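# Put the phone into its case with two arms

## Task

Get the phone seated inside its case so that it stays there on its own, without a gripper holding it in place; then open the gripper and move the arms away from it.

## Robot and tools

Robot: two arms, left_arm and right_arm, each with a two-finger parallel gripper and a wrist camera. left_arm's base is at (-0.036, +0.276, 0) m, right_arm's at (+0.036, -0.286, 0) m. The names do not match the sides of any image.

Scene frame: origin on the table top midway between the bases, +x out over the table, +z up, left_arm on the +y side. Result state lines give each gripper's end_effector_position (metres) and end_effector_quat_wxyz in this frame. That point sits between the finger pads, about 1 cm short of the tips. Reported positions can be a little off, more at long reach.

Gripper axes: fingers point along the gripper's +z, and close and open along its y. All motion offsets are in these gripper axes, not the scene axes.

Row format (used by execute_actions and move): one flat list of 14 numbers covering both arms, even if only one moves: dx, dy, dz, rx, ry, rz, opening for left_arm, then the same seven for right_arm. Every value lies in [-1, 1]. dx, dy, dz, rx, ry, rz are an offset, not a pose: a change relative to the gripper's measured pose, in its own axes. 1.0 equals 0.6 m of travel or 180 degrees of turn; rx, ry, rz form a single rotation vector. Opening is absolute: +1 fully open (0.094 m), -1 closed.

execute_actions(actions): a list of actions, run in order. Each action is a table of up to 15 rows, one row per control step of 1/30 s; if shorter, its last row is held to fill 15 steps (0.5 s). Each row's offset is measured from the pose at the start of that action, not from the previous row. For the first action in a call, that start is the last pose a result reported. An empty list just returns state and images. Each control step clips the command to within 70 mm and 16 degrees of the current measured pose, so big offsets need several actions; after an action the arm stops at its last clipped pose. If position and orientation can't both be reached, position wins. Arms tend to finish a centimetre or more low and can sag with all-zero offsets: in a reply's first call send the offset back to the desired pose, then zeros, raising the aim if still low.

move(target, speed, blocking): target is one 14-number row as above, offsets from the pose in the last result that showed one; each gripper travels a straight line there, turning the short way. speed is top path speed in m/s, 0.002 to 0.5 (default 0.25); turning is capped at twice that in rad/s. Paths take 0.5 to 10 s and finish together; past 10 s they stop short. Moves do not avoid obstacles or the other arm, and grippers can lag, drift or overshoot speed. The opening is sent at the start. blocking=false returns after 0.5 s while motion continues; until a result shows it ended, other moves and actions are refused, so call wait or stop. The result adds a move: line with the ending (done, off_target, moving, held, fault), any limits (paced = pose clipped; held = some steps blocked, after which the arm can jump fast), and each gripper's distance from its target.

wait(seconds): 0 to 10; arms keep their last command; returns early if a running move ends. stop(): brakes a running move (needs room; fingers keep moving). zoom_image(camera, region): region [x0, y0, x1, y1] in pixels of that camera's latest image, at most 504x504; cameras are cam_head_left, cam_head_right, cam_high, cam_low (504x504), cam_left_wrist, cam_right_wrist (616x616). read_manual only returns licence text. finished_scene(scene): pass the current scene's number once the phone sits in the case, released, with arms clear; it cannot be undone.

Result lines: the state line per arm; Hand target lines = the pose each controller is now chasing; step readings list positions during actions, with HELD marking steps where an arm's command was held back; "pose unreachable" = the clearance check altered or blocked that arm's command; grip_measured = measured finger opening on the command scale (last Joint positions value is it in metres, each gripper off by up to ~1 mm); joint torques include offsets and noise; MOTOR HOT from 75 °C, an OVER-TEMPERATURE FAULT stops an arm at 90 °C for 10 s, and at 100 °C the arm goes limp and falls; FAULT lines mark arm stops.

Grasping: to hold, keep commanding an opening below grip_measured; about 0.03 below is firm, less is gentler. Pads press up to about 50-62 N, less on very thin parts, with a brief spike at first touch. Joint ranges (rad): waist -2.618 to 3.054, shoulder 0 to 3.142, elbow 0 to 3.142, wrist pitch -1.571 to 1.571, wrist yaw -1.571 to 1.571, wrist roll -2.094 to 2.094; elbows stop just before straight.

Avoid: knocking any rigid object off the table (fails the task); dropping, slipping or slamming the phone; fast contact or targets set deep past contact (these push harder); arms colliding or pressing on each other, which can end the scene; long loaded holds that overheat motors. A loose object may occasionally get a brief push from outside. The robot keeps its last command while you think, and a stalled arm keeps pushing until commanded anew.

Each tool is called after "Call:" as name([rows], argument=value, ...), one row to a line, values as JSON.

## Session

Call:
execute_actions(actions=[])

Scene clock: 0.00 s.
left_arm: end_effector_position=(-0.0681, -0.1551, +0.1574) grip_measured=+1.000 end_effector_quat_wxyz=(-0.162, +0.175, +0.727, -0.644) | right_arm: end_effector_position=(+0.1724, -0.5917, +0.3278) grip_measured=+1.000 end_effector_quat_wxyz=(+0.049, +0.301, +0.875, -0.377)
Joint positions: left_arm=[-1.313  1.669  0.562  0.959  0.653 -1.49   0.094] | right_arm=[-1.025  1.473  1.79  -1.351  0.596 -0.356  0.094]
Joint velocities: left_arm=[ 0.007 -0.007 -0.012 -0.022 -0.007  0.007  0.   ] | right_arm=[-0.012 -0.007  0.002  0.051 -0.037  0.022  0.   ]
Joint torques (N m, as the arm reports them, + toward a larger angle): no reading
Hand target (left_arm): -0.068, -0.156, +0.159; -0.161, +0.177, +0.726, -0.645
Hand target (right_arm): +0.171, -0.592, +0.336; +0.059, +0.307, +0.868, -0.387

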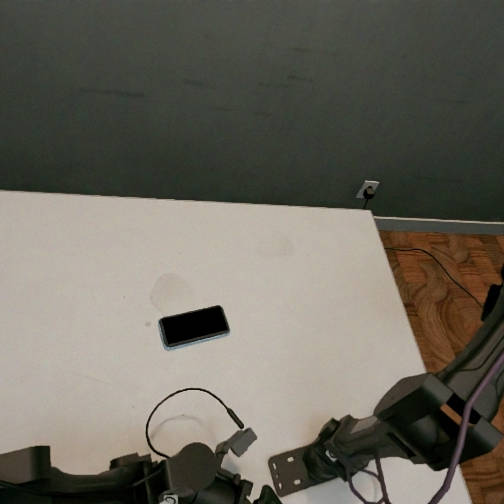

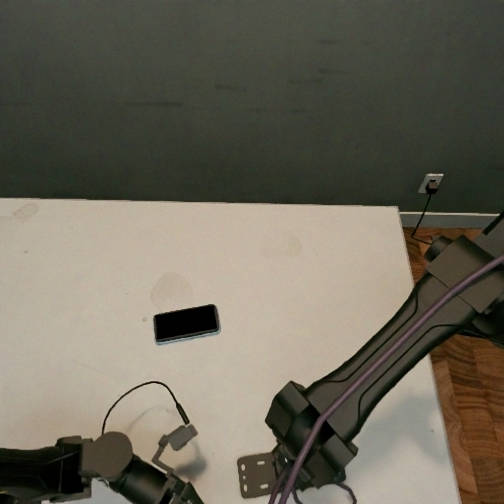

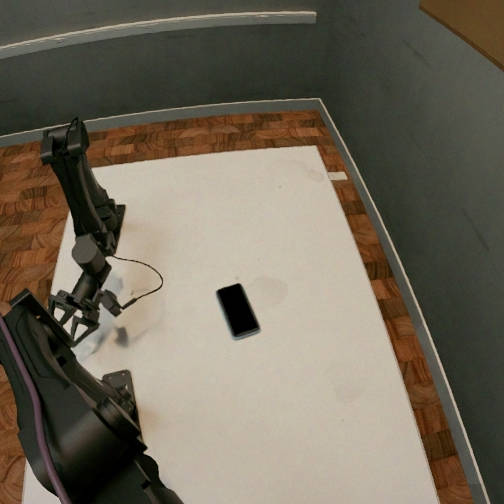

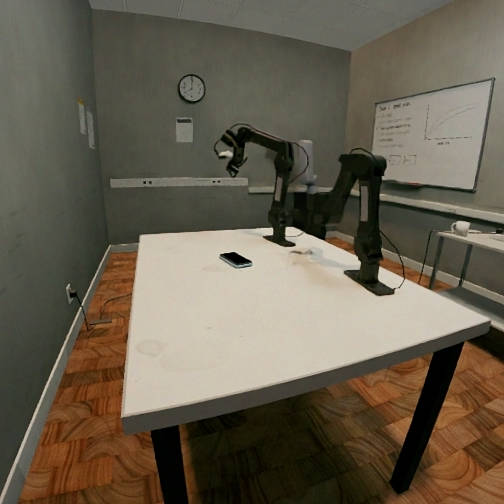

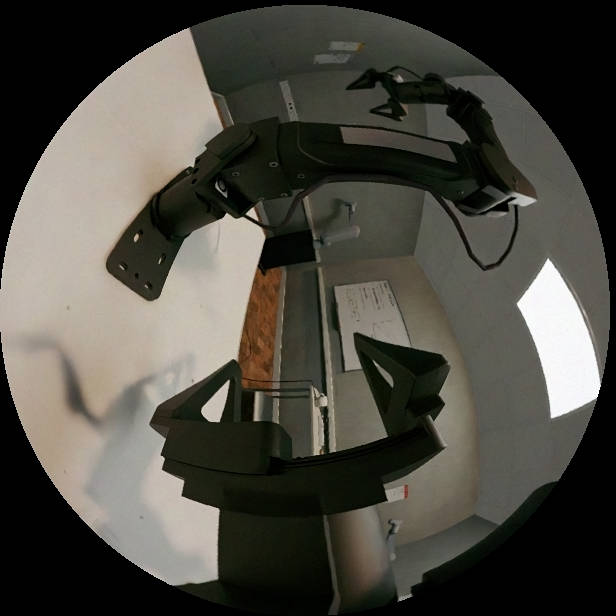

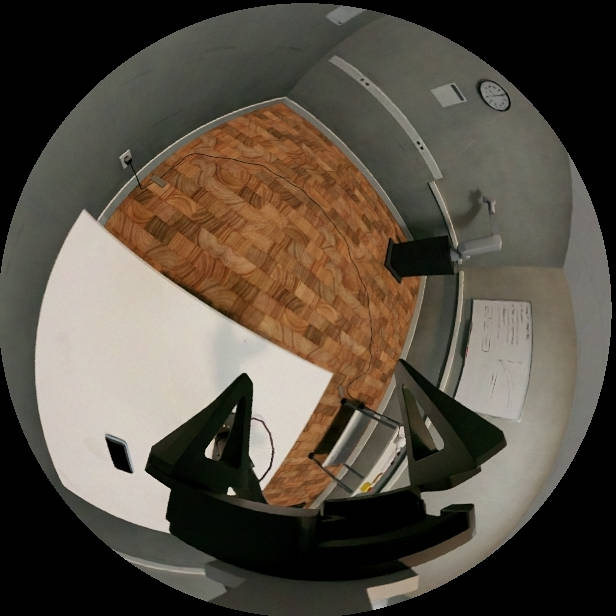

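Call:
zoom_image(camera="cam_head_left", region=[130, 270, 270, 380])

Call:
zoom_image(camera="cam_low", region=[190, 210, 420, 310])

Call:
zoom_image(camera="cam_high", region=[40, 230, 290, 400])

Region (130, 270, 270, 380) of cam_head_left's 504x504 image, scaled by 3.600, with more detail than that image has; it fills the top 396 rows of this view, and the rest is white.

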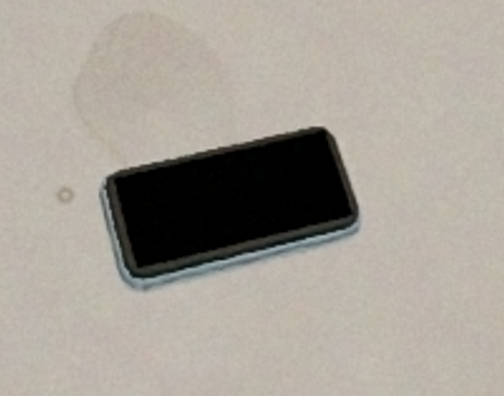

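Region (190, 210, 420, 310) of cam_low's 504x504 image, scaled by 2.191, with more detail than that image has; it fills the top 219 rows of this view, and the rest is white.

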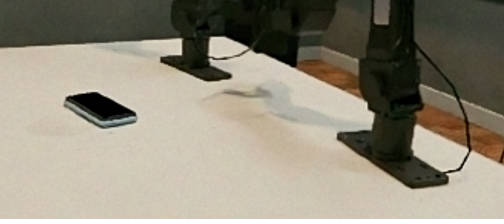

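Region (40, 230, 290, 400) of cam_high's 504x504 image, scaled by 2.016, with more detail than that image has; it fills the top 343 rows of this view, and the rest is white.

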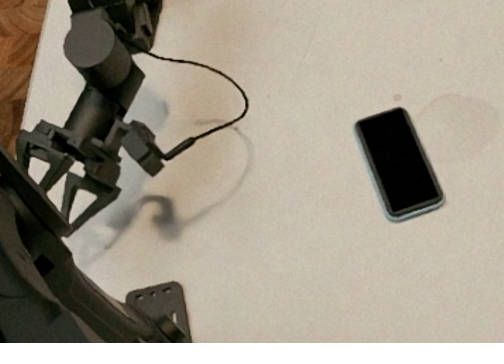

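Call:
move(target=[0,-0.08,-0.2,0,0,0,-1,0.3645,0.824,-0.402,-0.256,0.0053,-0.2654,1], speed=0.3)

Scene clock: 3.83 s.
left_arm: end_effector_position=(-0.0162, -0.0583, +0.2200) grip_measured=-0.994 end_effector_quat_wxyz=(-0.160, +0.176, +0.728, -0.643) | right_arm: end_effector_position=(+0.3018, -0.0744, +0.0978) grip_measured=+1.000 end_effector_quat_wxyz=(-0.030, -0.104, +0.993, -0.043)
Joint positions: left_arm=[-0.975  1.113  0.473  0.417  0.983 -1.392  0.   ] | right_arm=[ 0.513  1.931  1.609 -1.345  0.038  0.483  0.094]
Joint velocities: left_arm=[ 0.002 -0.002 -0.007 -0.037  0.022  0.022  0.   ] | right_arm=[ 0.002 -0.012  0.002 -0.022  0.007  0.022  0.   ]
Joint torques (N m, as the arm reports them, + toward a larger angle): left_arm=[ 0.79 -5.5   8.24  1.64  0.21  0.12] | right_arm=[ 0.11 -9.56  9.    0.2   0.03 -0.08]
Hand target (left_arm): -0.016, -0.054, +0.221; -0.159, +0.178, +0.729, -0.642
Hand target (right_arm): +0.311, -0.064, +0.109; -0.005, -0.109, +0.994, -0.022
Off the commanded pose (left_arm): 0.004 m, 0 deg.
Off the commanded pose (right_arm): 0.030 m, 6 deg.
move: off_target (right_arm)
camera_calibration (this result's frames):
cam_left_wrist: T_world_to_cam=[[-0.187859, 0.0558703, 0.980606, -0.223894], [-0.571457, 0.805786, -0.155386, 0.111521], [-0.79884, -0.589565, -0.119447, 0.104657], [0, 0, 0, 1]] pos_world=[0.105273, -0.0156512, 0.249381]
cam_right_wrist: T_world_to_cam=[[0.0501924, -0.997035, 0.0583218, -0.0819442], [-0.79333, -0.00432697, 0.608777, 0.223497], [-0.606719, -0.0768244, -0.791195, 0.354031], [0, 0, 0, 1]] pos_world=[0.396217, -0.053536, 0.148827]

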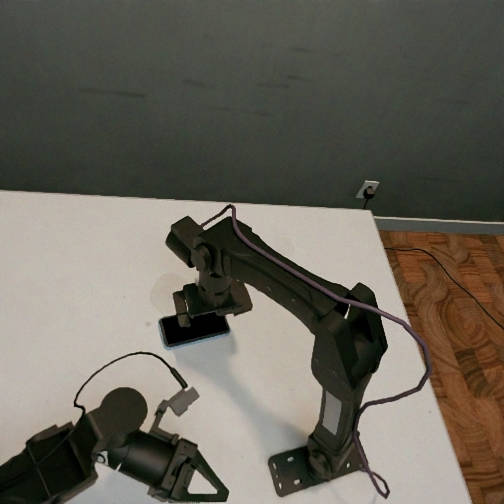

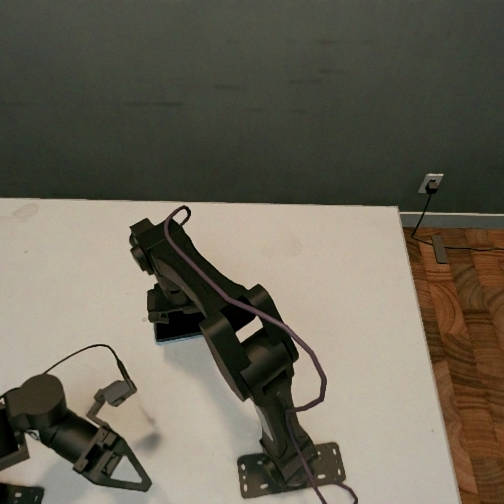

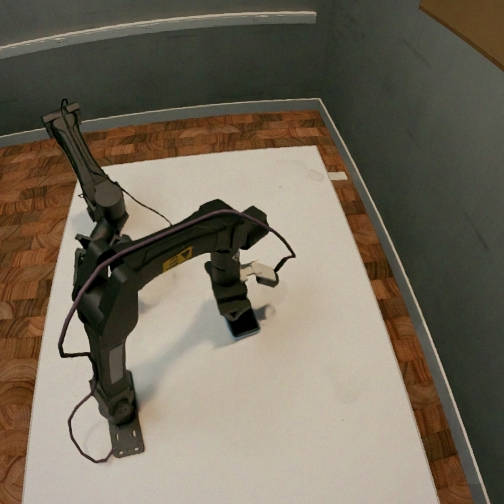

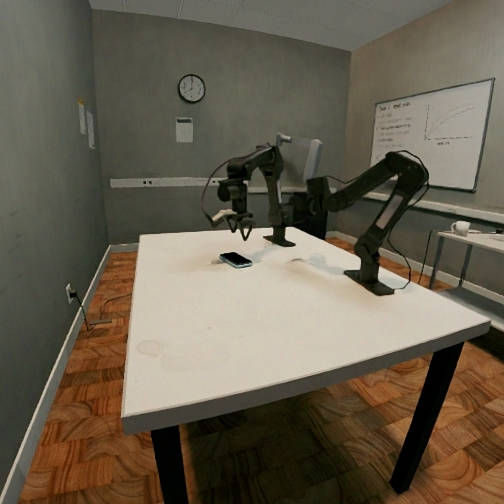

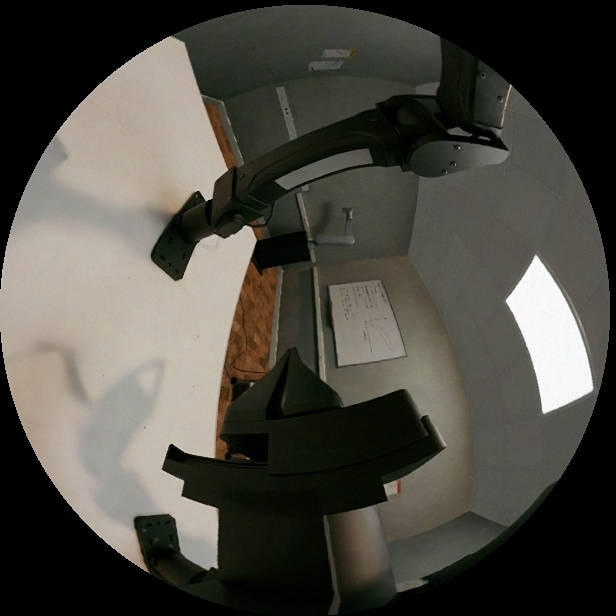

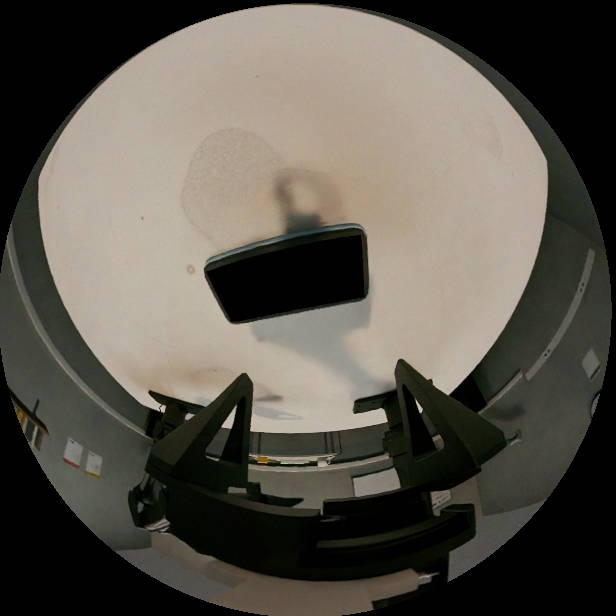

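Call:
move(target=[0,0,0,0,0,0,-1,-0.044,0.032,0.053,-0.025,-0.022,-0.003,1], speed=0.1)

Scene clock: 5.83 s.
left_arm: end_effector_position=(-0.0163, -0.0582, +0.2195) grip_measured=-0.994 end_effector_quat_wxyz=(-0.161, +0.176, +0.729, -0.642) | right_arm: end_effector_position=(+0.3200, -0.0525, +0.0651) grip_measured=+1.000 end_effector_quat_wxyz=(-0.002, -0.108, +0.994, -0.006)
Joint positions: left_arm=[-0.975  1.113  0.473  0.415  0.984 -1.391  0.   ] | right_arm=[ 0.513  1.973  1.541 -1.15   0.008  0.472  0.094]
Joint velocities: left_arm=[-0.007 -0.002  0.002 -0.022 -0.022 -0.022  0.002] | right_arm=[-0.017 -0.002  0.002  0.022 -0.022  0.066  0.   ]
Joint torques (N m, as the arm reports them, + toward a larger angle): left_arm=[-0.01 -3.39  8.46  1.93  0.12 -0.04] | right_arm=[-0.89 -9.5   5.12  0.32  0.04 -0.11]
Hand target (left_arm): -0.016, -0.058, +0.220; -0.160, +0.176, +0.728, -0.643
Hand target (right_arm): +0.323, -0.053, +0.063; +0.000, -0.109, +0.994, -0.000
Off the commanded pose (left_arm): 0.000 m, 0 deg.
Off the commanded pose (right_arm): 0.003 m, 1 deg.
move: done
camera_calibration (this result's frames):
cam_left_wrist: T_world_to_cam=[[-0.187785, 0.0544231, 0.980701, -0.223605], [-0.571013, 0.806351, -0.154086, 0.111052], [-0.799175, -0.588928, -0.120344, 0.104816], [0, 0, 0, 1]] pos_world=[0.105189, -0.0156485, 0.249016]
cam_right_wrist: T_world_to_cam=[[0.0586542, -0.998133, -0.017062, -0.0570257], [-0.820726, -0.0579448, 0.568377, 0.26651], [-0.568304, -0.0193344, -0.822592, 0.333573], [0, 0, 0, 1]] pos_world=[0.411647, -0.0350268, 0.121943]

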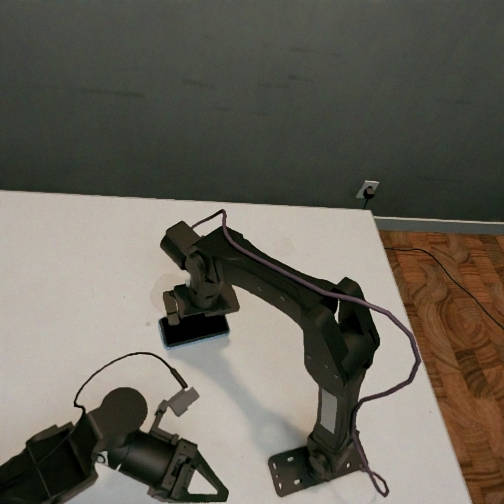

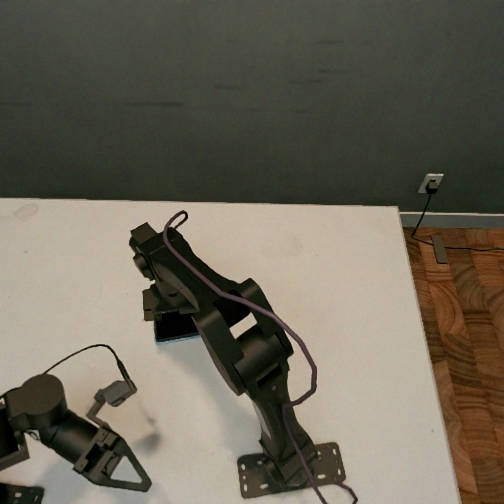

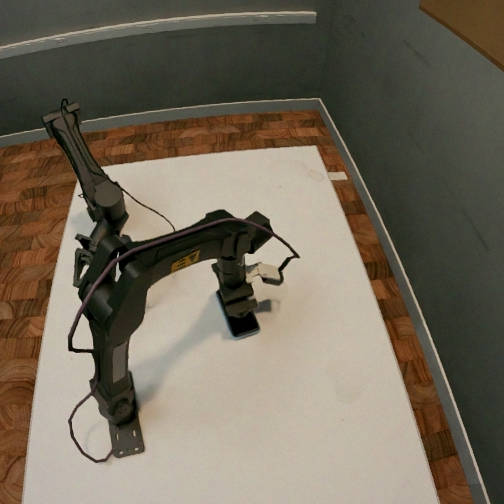

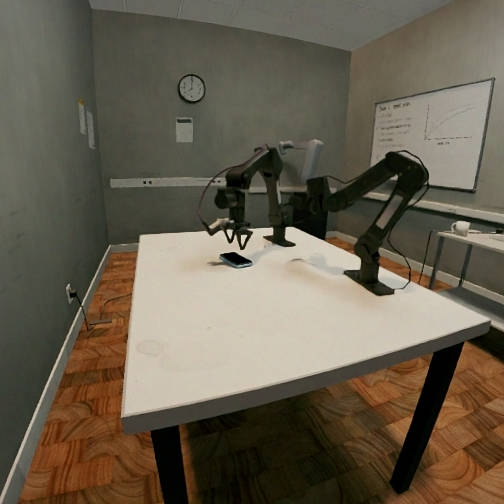

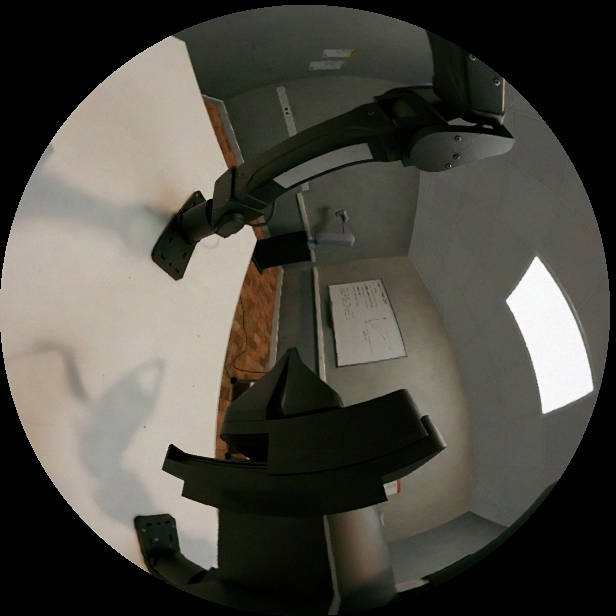

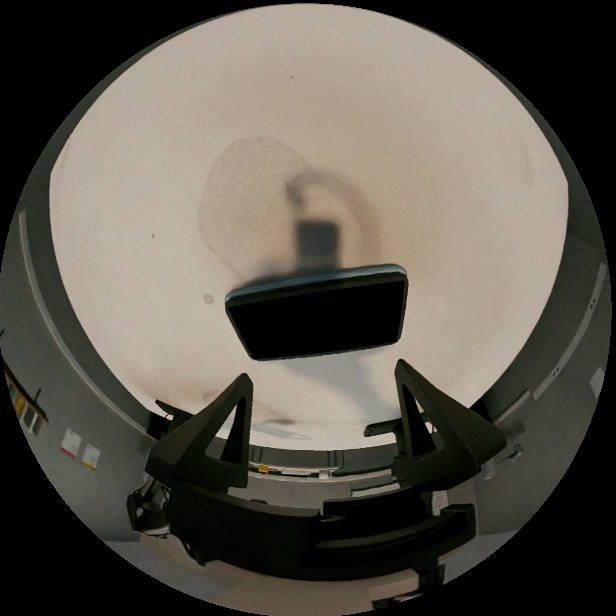

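Call:
move(target=[0,0,0,0,0,0,-1,-0.009,0,0.047,0,0,0,1], speed=0.05)

Call:
zoom_image(camera="cam_low", region=[190, 200, 290, 290])

Scene clock: 8.23 s.
left_arm: end_effector_position=(-0.0163, -0.0582, +0.2195) grip_measured=-0.994 end_effector_quat_wxyz=(-0.161, +0.176, +0.729, -0.642) | right_arm: end_effector_position=(+0.3226, -0.0502, +0.0392) grip_measured=+1.000 end_effector_quat_wxyz=(-0.007, -0.108, +0.994, -0.009)
Joint positions: left_arm=[-0.975  1.113  0.473  0.415  0.984 -1.391  0.   ] | right_arm=[ 0.513  2.019  1.502 -1.075  0.008  0.472  0.094]
Joint velocities: left_arm=[ 0.002 -0.027 -0.012 -0.022  0.007  0.022 -0.001] | right_arm=[ 0.007  0.002 -0.002  0.022 -0.051  0.007  0.   ]
Joint torques (N m, as the arm reports them, + toward a larger angle): left_arm=[ 0.   -3.41  8.44  1.89  0.12 -0.02] | right_arm=[-0.78 -9.67  4.99  0.33  0.07 -0.1 ]
Hand target (left_arm): -0.016, -0.058, +0.220; -0.161, +0.176, +0.729, -0.642
Hand target (right_arm): +0.325, -0.052, +0.037; -0.002, -0.108, +0.994, -0.006
Off the commanded pose (left_arm): 0.000 m, 0 deg.
Off the commanded pose (right_arm): 0.004 m, 1 deg.
move: done
camera_calibration (this result's frames):
cam_left_wrist: T_world_to_cam=[[-0.187785, 0.0544231, 0.980701, -0.223605], [-0.571013, 0.806351, -0.154086, 0.111052], [-0.799175, -0.588928, -0.120344, 0.104816], [0, 0, 0, 1]] pos_world=[0.105189, -0.0156485, 0.249016]
cam_right_wrist: T_world_to_cam=[[0.0585288, -0.998224, -0.0110682, -0.0555663], [-0.815874, -0.0542202, 0.575682, 0.281829], [-0.57526, -0.0246637, -0.817598, 0.315628], [0, 0, 0, 1]] pos_world=[0.414757, -0.0324023, 0.0951981]

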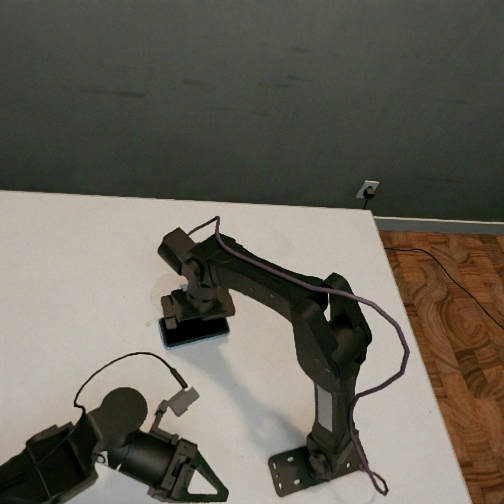

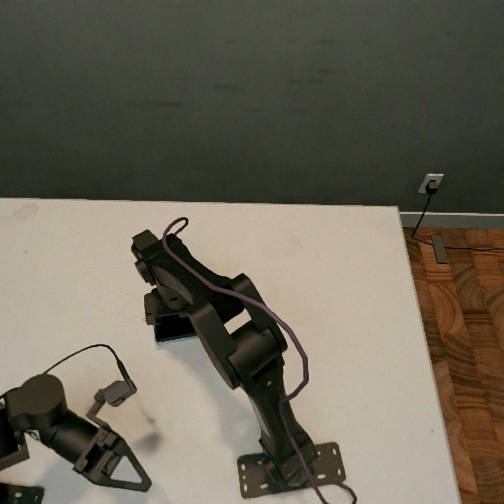

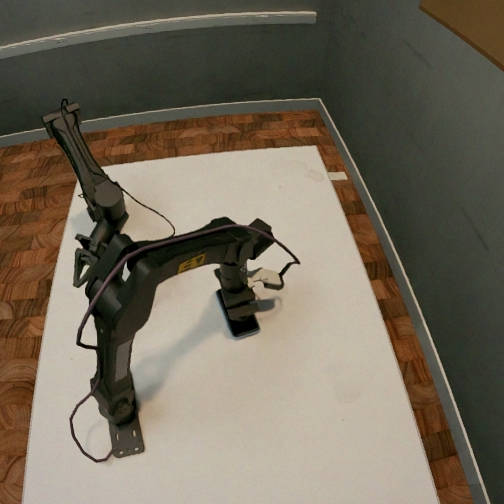

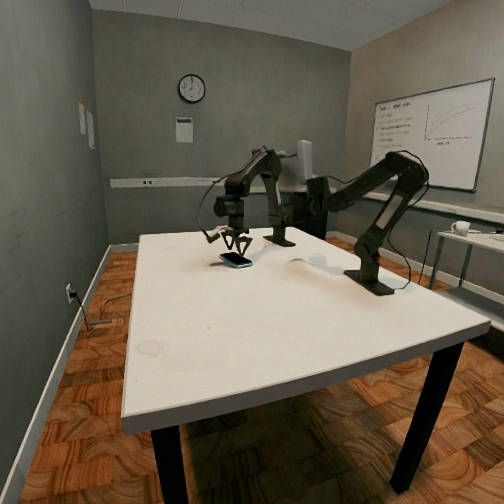

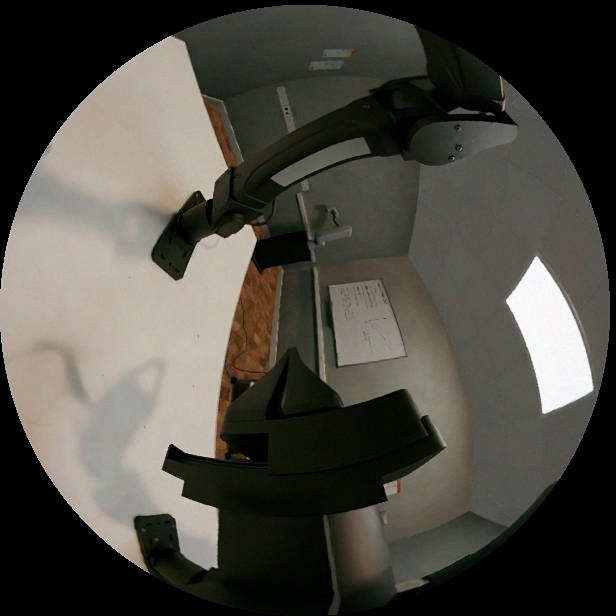

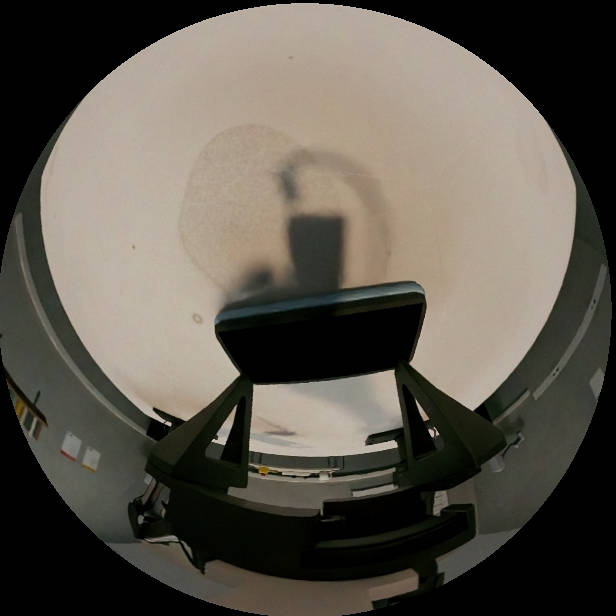

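Region (190, 200, 290, 290) of cam_low's 504x504 image, scaled by 5.040, with more detail than that image has; it fills the top 454 rows of this view, and the rest is white.

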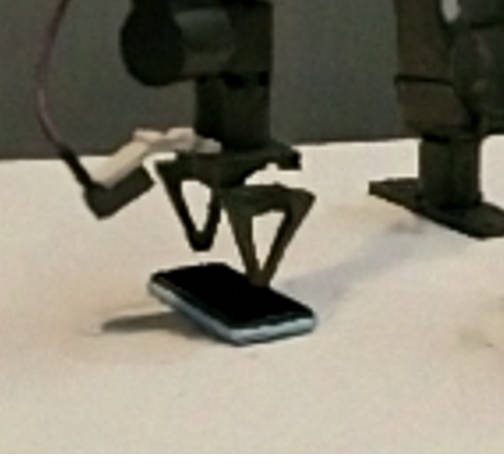

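Call:
move(target=[0,0,0,0,0,0,-1,0.006,-0.002,0.02,0,0,0,1], speed=0.03)

Call:
zoom_image(camera="cam_low", region=[200, 220, 270, 280])

Call:
zoom_image(camera="cam_right_wrist", region=[180, 260, 460, 440])

Scene clock: 9.23 s.
left_arm: end_effector_position=(-0.0163, -0.0582, +0.2195) grip_measured=-0.994 end_effector_quat_wxyz=(-0.161, +0.176, +0.729, -0.642) | right_arm: end_effector_position=(+0.3186, -0.0536, +0.0306) grip_measured=+1.000 end_effector_quat_wxyz=(-0.011, -0.109, +0.994, -0.012)
Joint positions: left_arm=[-0.975  1.113  0.473  0.415  0.984 -1.391  0.   ] | right_arm=[ 0.513  2.019  1.466 -1.049  0.008  0.472  0.094]
Joint velocities: left_arm=[-0.002 -0.007 -0.002 -0.022 -0.022 -0.022 -0.001] | right_arm=[ 0.007 -0.007  0.012  0.022  0.007 -0.037  0.   ]
Joint torques (N m, as the arm reports them, + toward a larger angle): left_arm=[-0.01 -3.42  8.44  1.9   0.13 -0.01] | right_arm=[ 0.1  -9.45  4.86  0.31  0.07  0.01]
Hand target (left_arm): -0.016, -0.058, +0.220; -0.161, +0.176, +0.729, -0.642
Hand target (right_arm): +0.319, -0.052, +0.027; -0.007, -0.108, +0.994, -0.009
Off the commanded pose (left_arm): 0.000 m, 0 deg.
Off the commanded pose (right_arm): 0.003 m, 1 deg.
move: done
camera_calibration (this result's frames):
cam_left_wrist: T_world_to_cam=[[-0.187785, 0.0544231, 0.980701, -0.223605], [-0.571013, 0.806351, -0.154086, 0.111052], [-0.799175, -0.588928, -0.120344, 0.104816], [0, 0, 0, 1]] pos_world=[0.105189, -0.0156485, 0.249016]
cam_right_wrist: T_world_to_cam=[[0.058465, -0.998277, -0.00499034, -0.058908], [-0.811273, -0.0504248, 0.58249, 0.28189], [-0.581738, -0.0300067, -0.812823, 0.307769], [0, 0, 0, 1]] pos_world=[0.411175, -0.0353571, 0.0856695]

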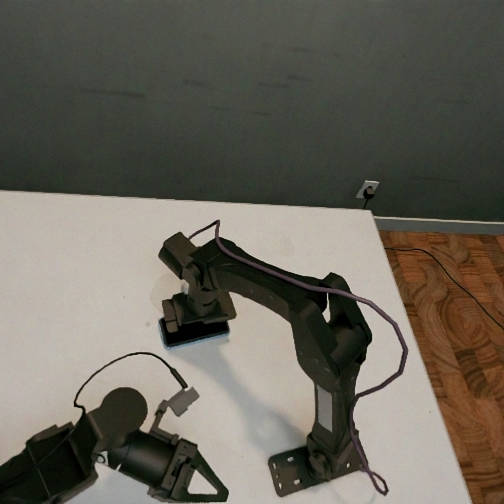

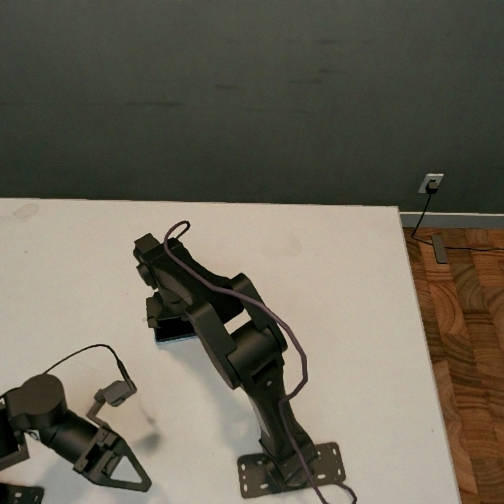

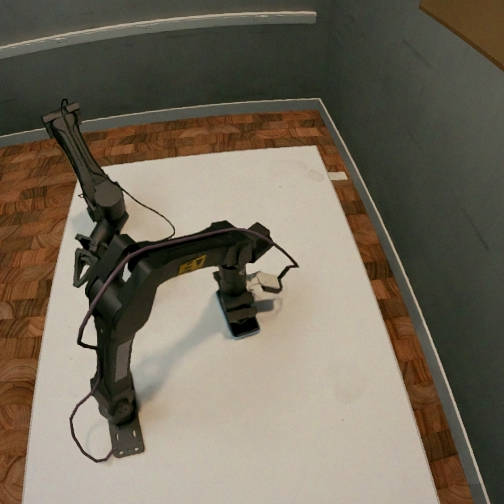

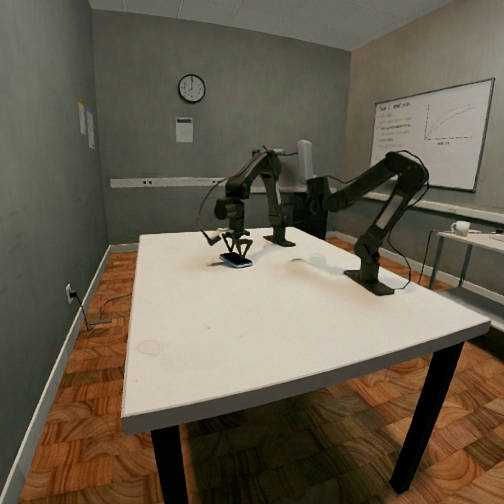

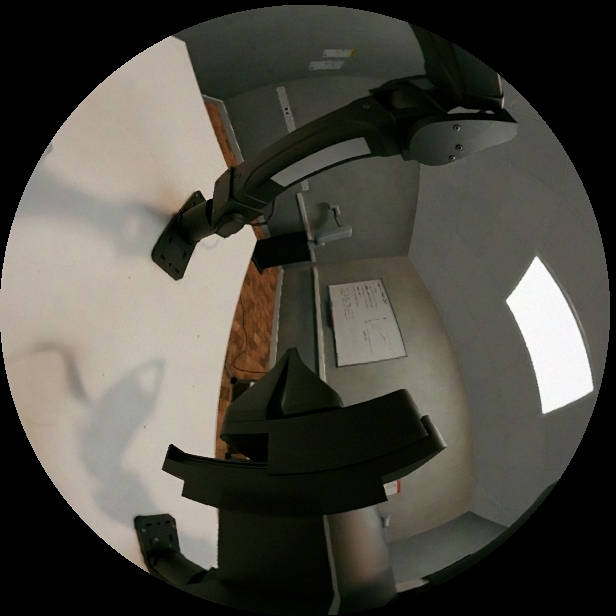

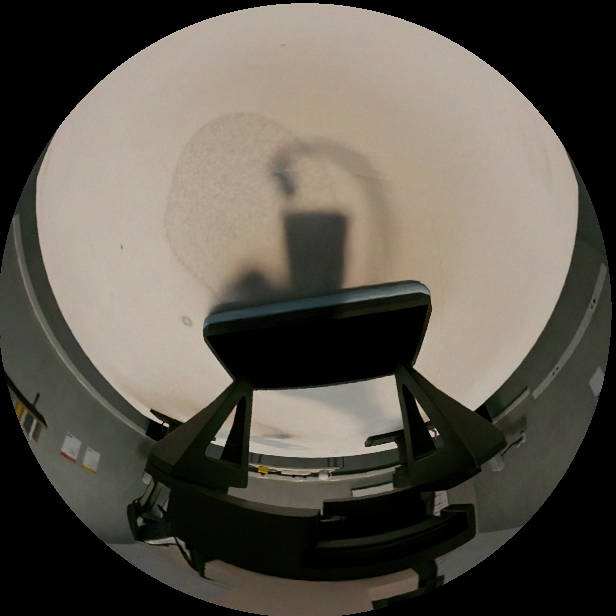

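Region (200, 220, 270, 280) of cam_low's 504x504 image, scaled by 7.200, with more detail than that image has; it fills the top 432 rows of this view, and the rest is white.

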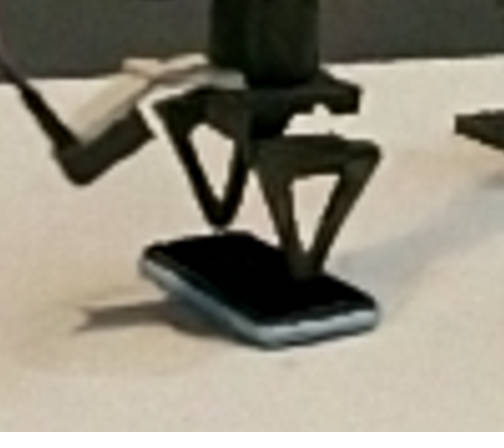

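Region (180, 260, 460, 440) of cam_right_wrist's 616x616 image, scaled by 1.800, with more detail than that image has; it fills the top 324 rows of this view, and the rest is white.

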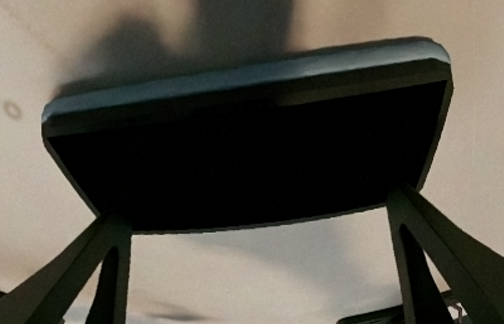

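Call:
move(target=[0,0,0,0,0,0,-1,0,0,0.022,0,0,0,1], speed=0.02)

Call:
zoom_image(camera="cam_low", region=[200, 220, 270, 280])

Call:
zoom_image(camera="cam_right_wrist", region=[180, 260, 460, 440])

Scene clock: 10.37 s.
left_arm: end_effector_position=(-0.0163, -0.0582, +0.2195) grip_measured=-0.994 end_effector_quat_wxyz=(-0.161, +0.176, +0.729, -0.642) | right_arm: end_effector_position=(+0.3181, -0.0539, +0.0217) grip_measured=+1.000 end_effector_quat_wxyz=(-0.013, -0.109, +0.994, -0.013)
Joint positions: left_arm=[-0.975  1.113  0.473  0.415  0.984 -1.391  0.   ] | right_arm=[ 0.513  2.033  1.449 -1.024  0.008  0.472  0.094]
Joint velocities: left_arm=[-0.002 -0.007 -0.007 -0.037 -0.037 -0.022 -0.002] | right_arm=[-0.012 -0.002 -0.002 -0.022 -0.051  0.022  0.   ]
Joint torques (N m, as the arm reports them, + toward a larger angle): left_arm=[-0.03 -3.4   8.44  1.89  0.13 -0.01] | right_arm=[-0.13 -9.33  4.63  0.34  0.08 -0.03]
Hand target (left_arm): -0.016, -0.058, +0.220; -0.161, +0.176, +0.729, -0.642
Hand target (right_arm): +0.318, -0.054, +0.017; -0.011, -0.109, +0.994, -0.012
Off the commanded pose (left_arm): 0.000 m, 0 deg.
Off the commanded pose (right_arm): 0.004 m, 0 deg.
move: done
camera_calibration (this result's frames):
cam_left_wrist: T_world_to_cam=[[-0.187785, 0.0544231, 0.980701, -0.223605], [-0.571013, 0.806351, -0.154086, 0.111052], [-0.799175, -0.588928, -0.120344, 0.104816], [0, 0, 0, 1]] pos_world=[0.105189, -0.0156485, 0.249016]
cam_right_wrist: T_world_to_cam=[[0.0584364, -0.998289, -0.00214635, -0.0592763], [-0.808724, -0.0486002, 0.586177, 0.285849], [-0.585278, -0.0325183, -0.81018, 0.301239], [0, 0, 0, 1]] pos_world=[0.410945, -0.0354868, 0.0763732]

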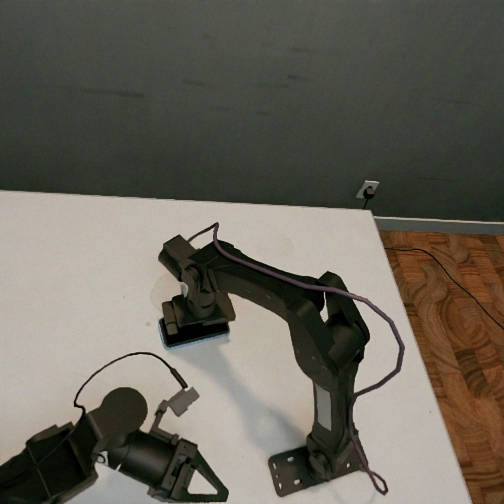

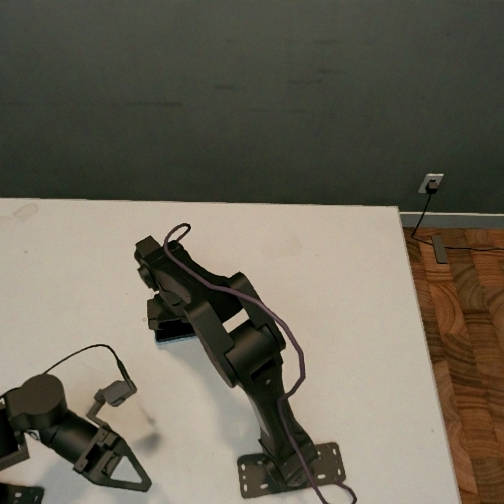

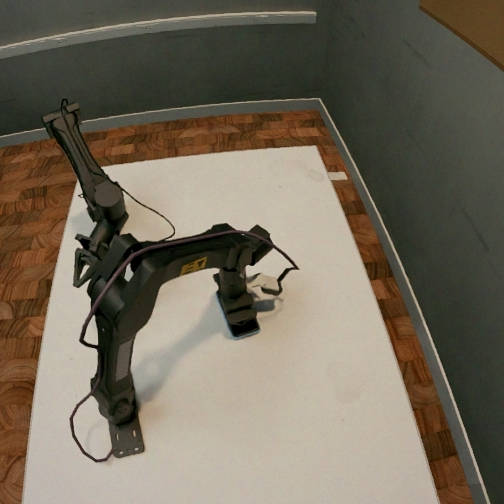

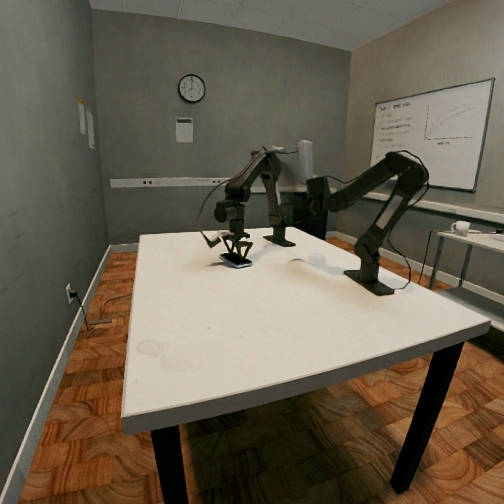

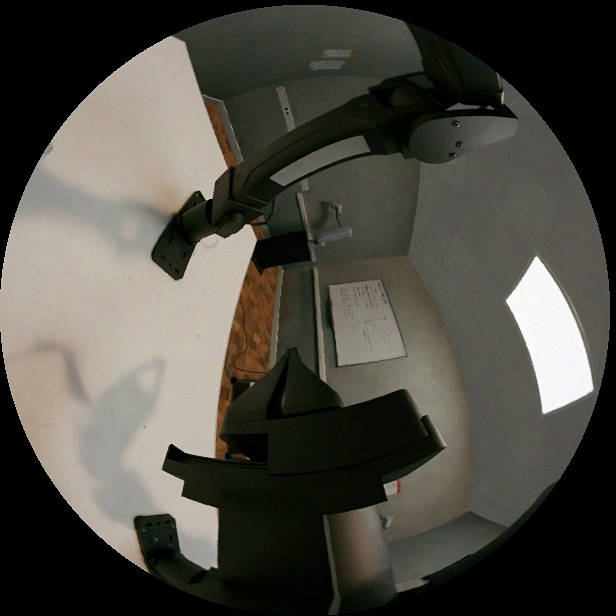

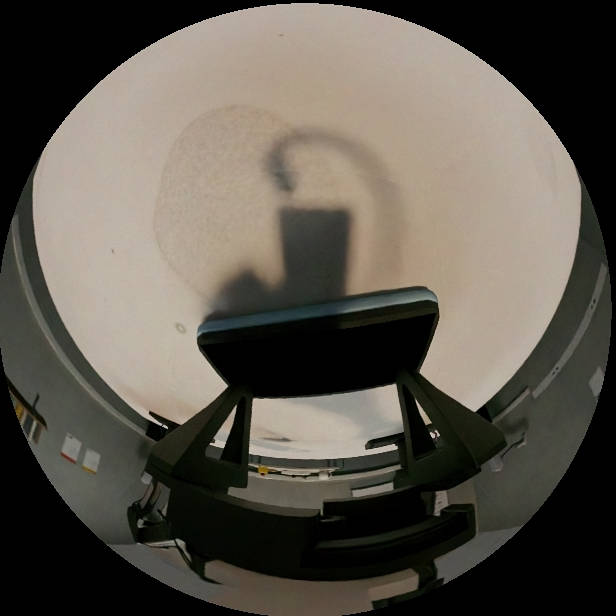

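Region (200, 220, 270, 280) of cam_low's 504x504 image, scaled by 7.200, with more detail than that image has; it fills the top 432 rows of this view, and the rest is white.

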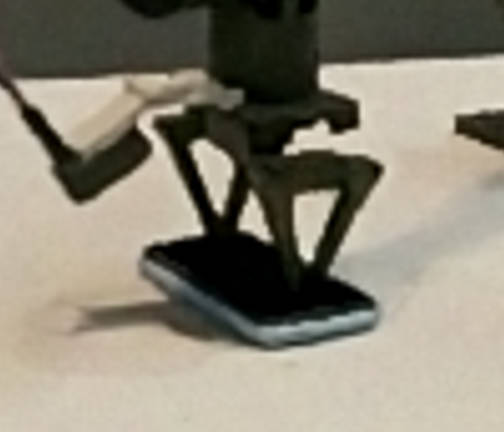

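Region (180, 260, 460, 440) of cam_right_wrist's 616x616 image, scaled by 1.800, with more detail than that image has; it fills the top 324 rows of this view, and the rest is white.

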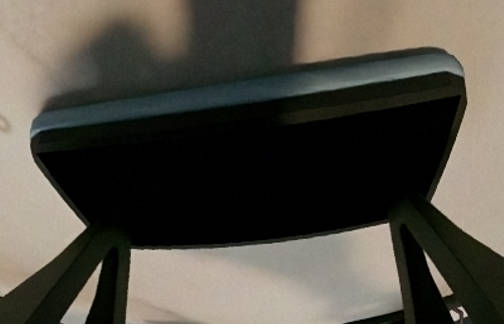

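Call:
move(target=[0,0,0,0,0,0,-1,-0.008,0.008,0.016,0,0,0,1], speed=0.02)

Call:
zoom_image(camera="cam_low", region=[200, 220, 270, 280])

Call:
zoom_image(camera="cam_right_wrist", region=[180, 260, 460, 440])

Scene clock: 11.53 s.
left_arm: end_effector_position=(-0.0163, -0.0582, +0.2195) grip_measured=-0.994 end_effector_quat_wxyz=(-0.161, +0.176, +0.729, -0.642) | right_arm: end_effector_position=(+0.3179, -0.0539, +0.0203) grip_measured=+1.000 end_effector_quat_wxyz=(-0.015, -0.109, +0.994, -0.014)
Joint positions: left_arm=[-0.975  1.113  0.473  0.415  0.984 -1.391  0.   ] | right_arm=[ 0.513  2.037  1.449 -1.023  0.007  0.472  0.094]
Joint velocities: left_arm=[-0.007 -0.002 -0.017  0.007  0.022 -0.051 -0.   ] | right_arm=[-0.002  0.002 -0.022 -0.007  0.007 -0.037  0.   ]
Joint torques (N m, as the arm reports them, + toward a larger angle): left_arm=[-0.03 -3.43  8.44  1.89  0.14 -0.02] | right_arm=[ 0.31 -7.24  6.9   0.35  0.07  0.01]
Hand target (left_arm): -0.016, -0.058, +0.220; -0.161, +0.176, +0.729, -0.642
Hand target (right_arm): +0.322, -0.049, +0.012; -0.013, -0.109, +0.994, -0.013
Off the commanded pose (left_arm): 0.000 m, 0 deg.
Off the commanded pose (right_arm): 0.011 m, 0 deg.
move: off_target (right_arm)
camera_calibration (this result's frames):
cam_left_wrist: T_world_to_cam=[[-0.187785, 0.0544231, 0.980701, -0.223605], [-0.571013, 0.806351, -0.154086, 0.111052], [-0.799175, -0.588928, -0.120344, 0.104816], [0, 0, 0, 1]] pos_world=[0.105189, -0.0156485, 0.249016]
cam_right_wrist: T_world_to_cam=[[0.0584024, -0.998293, -0.000735568, -0.059318], [-0.806884, -0.0476384, 0.588785, 0.285909], [-0.587815, -0.033793, -0.808289, 0.300605], [0, 0, 0, 1]] pos_world=[0.41086, -0.0354382, 0.0745933]

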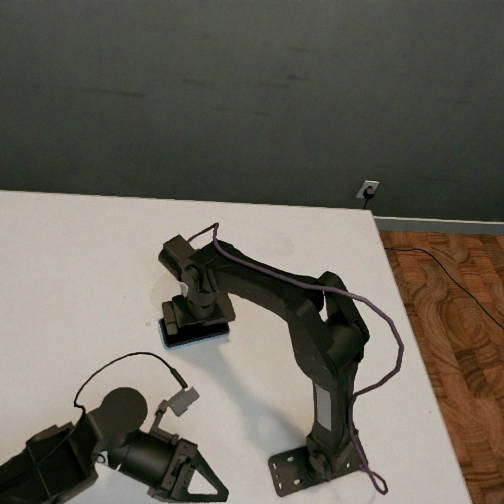

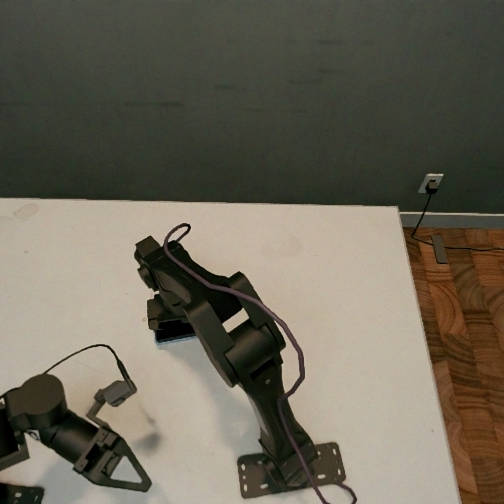

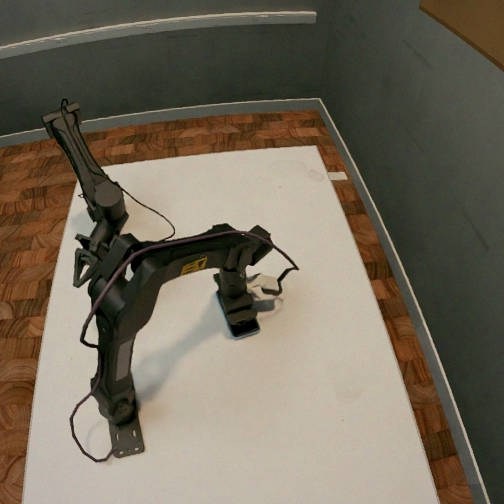

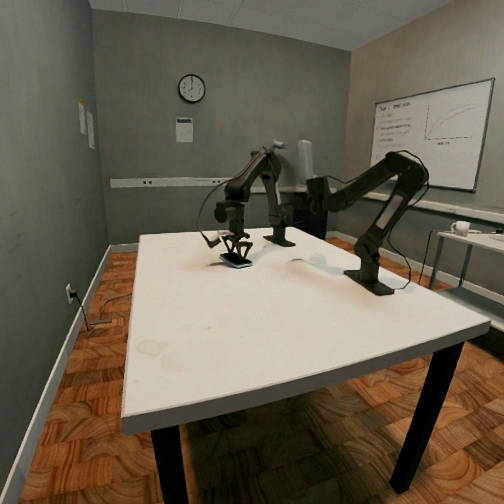

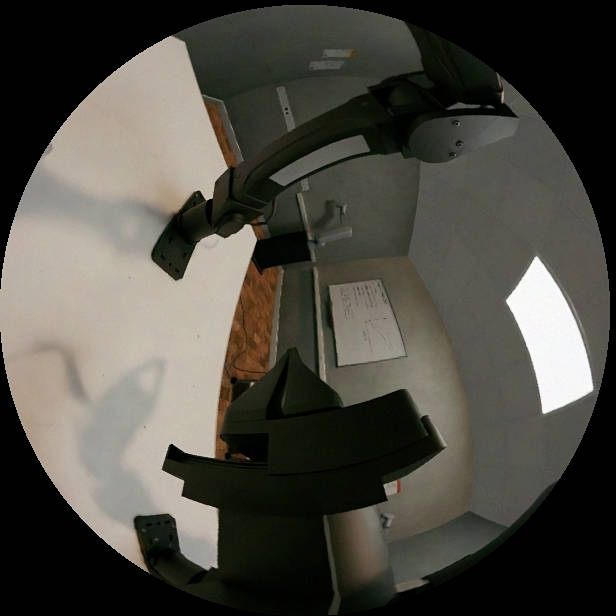

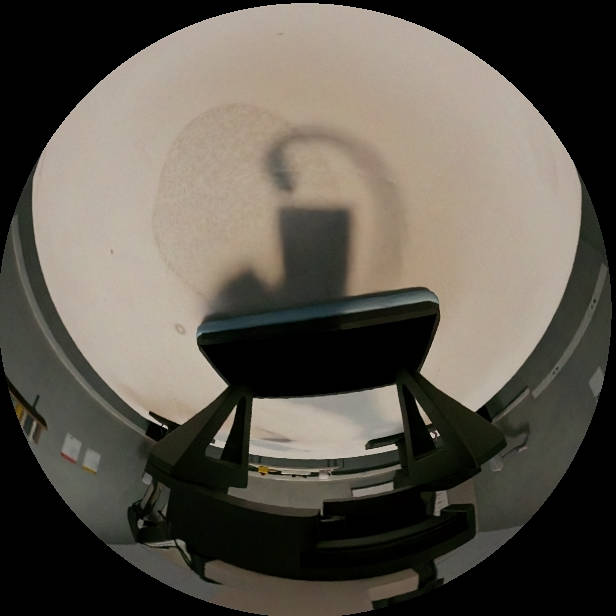

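Region (200, 220, 270, 280) of cam_low's 504x504 image, scaled by 7.200, with more detail than that image has; it fills the top 432 rows of this view, and the rest is white.

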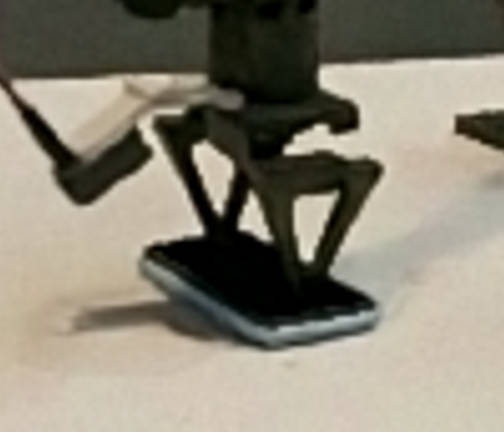

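Region (180, 260, 460, 440) of cam_right_wrist's 616x616 image, scaled by 1.800, with more detail than that image has; it fills the top 324 rows of this view, and the rest is white.

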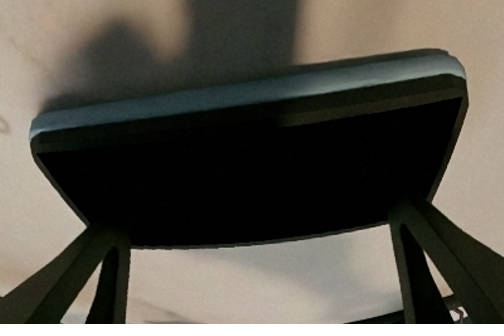

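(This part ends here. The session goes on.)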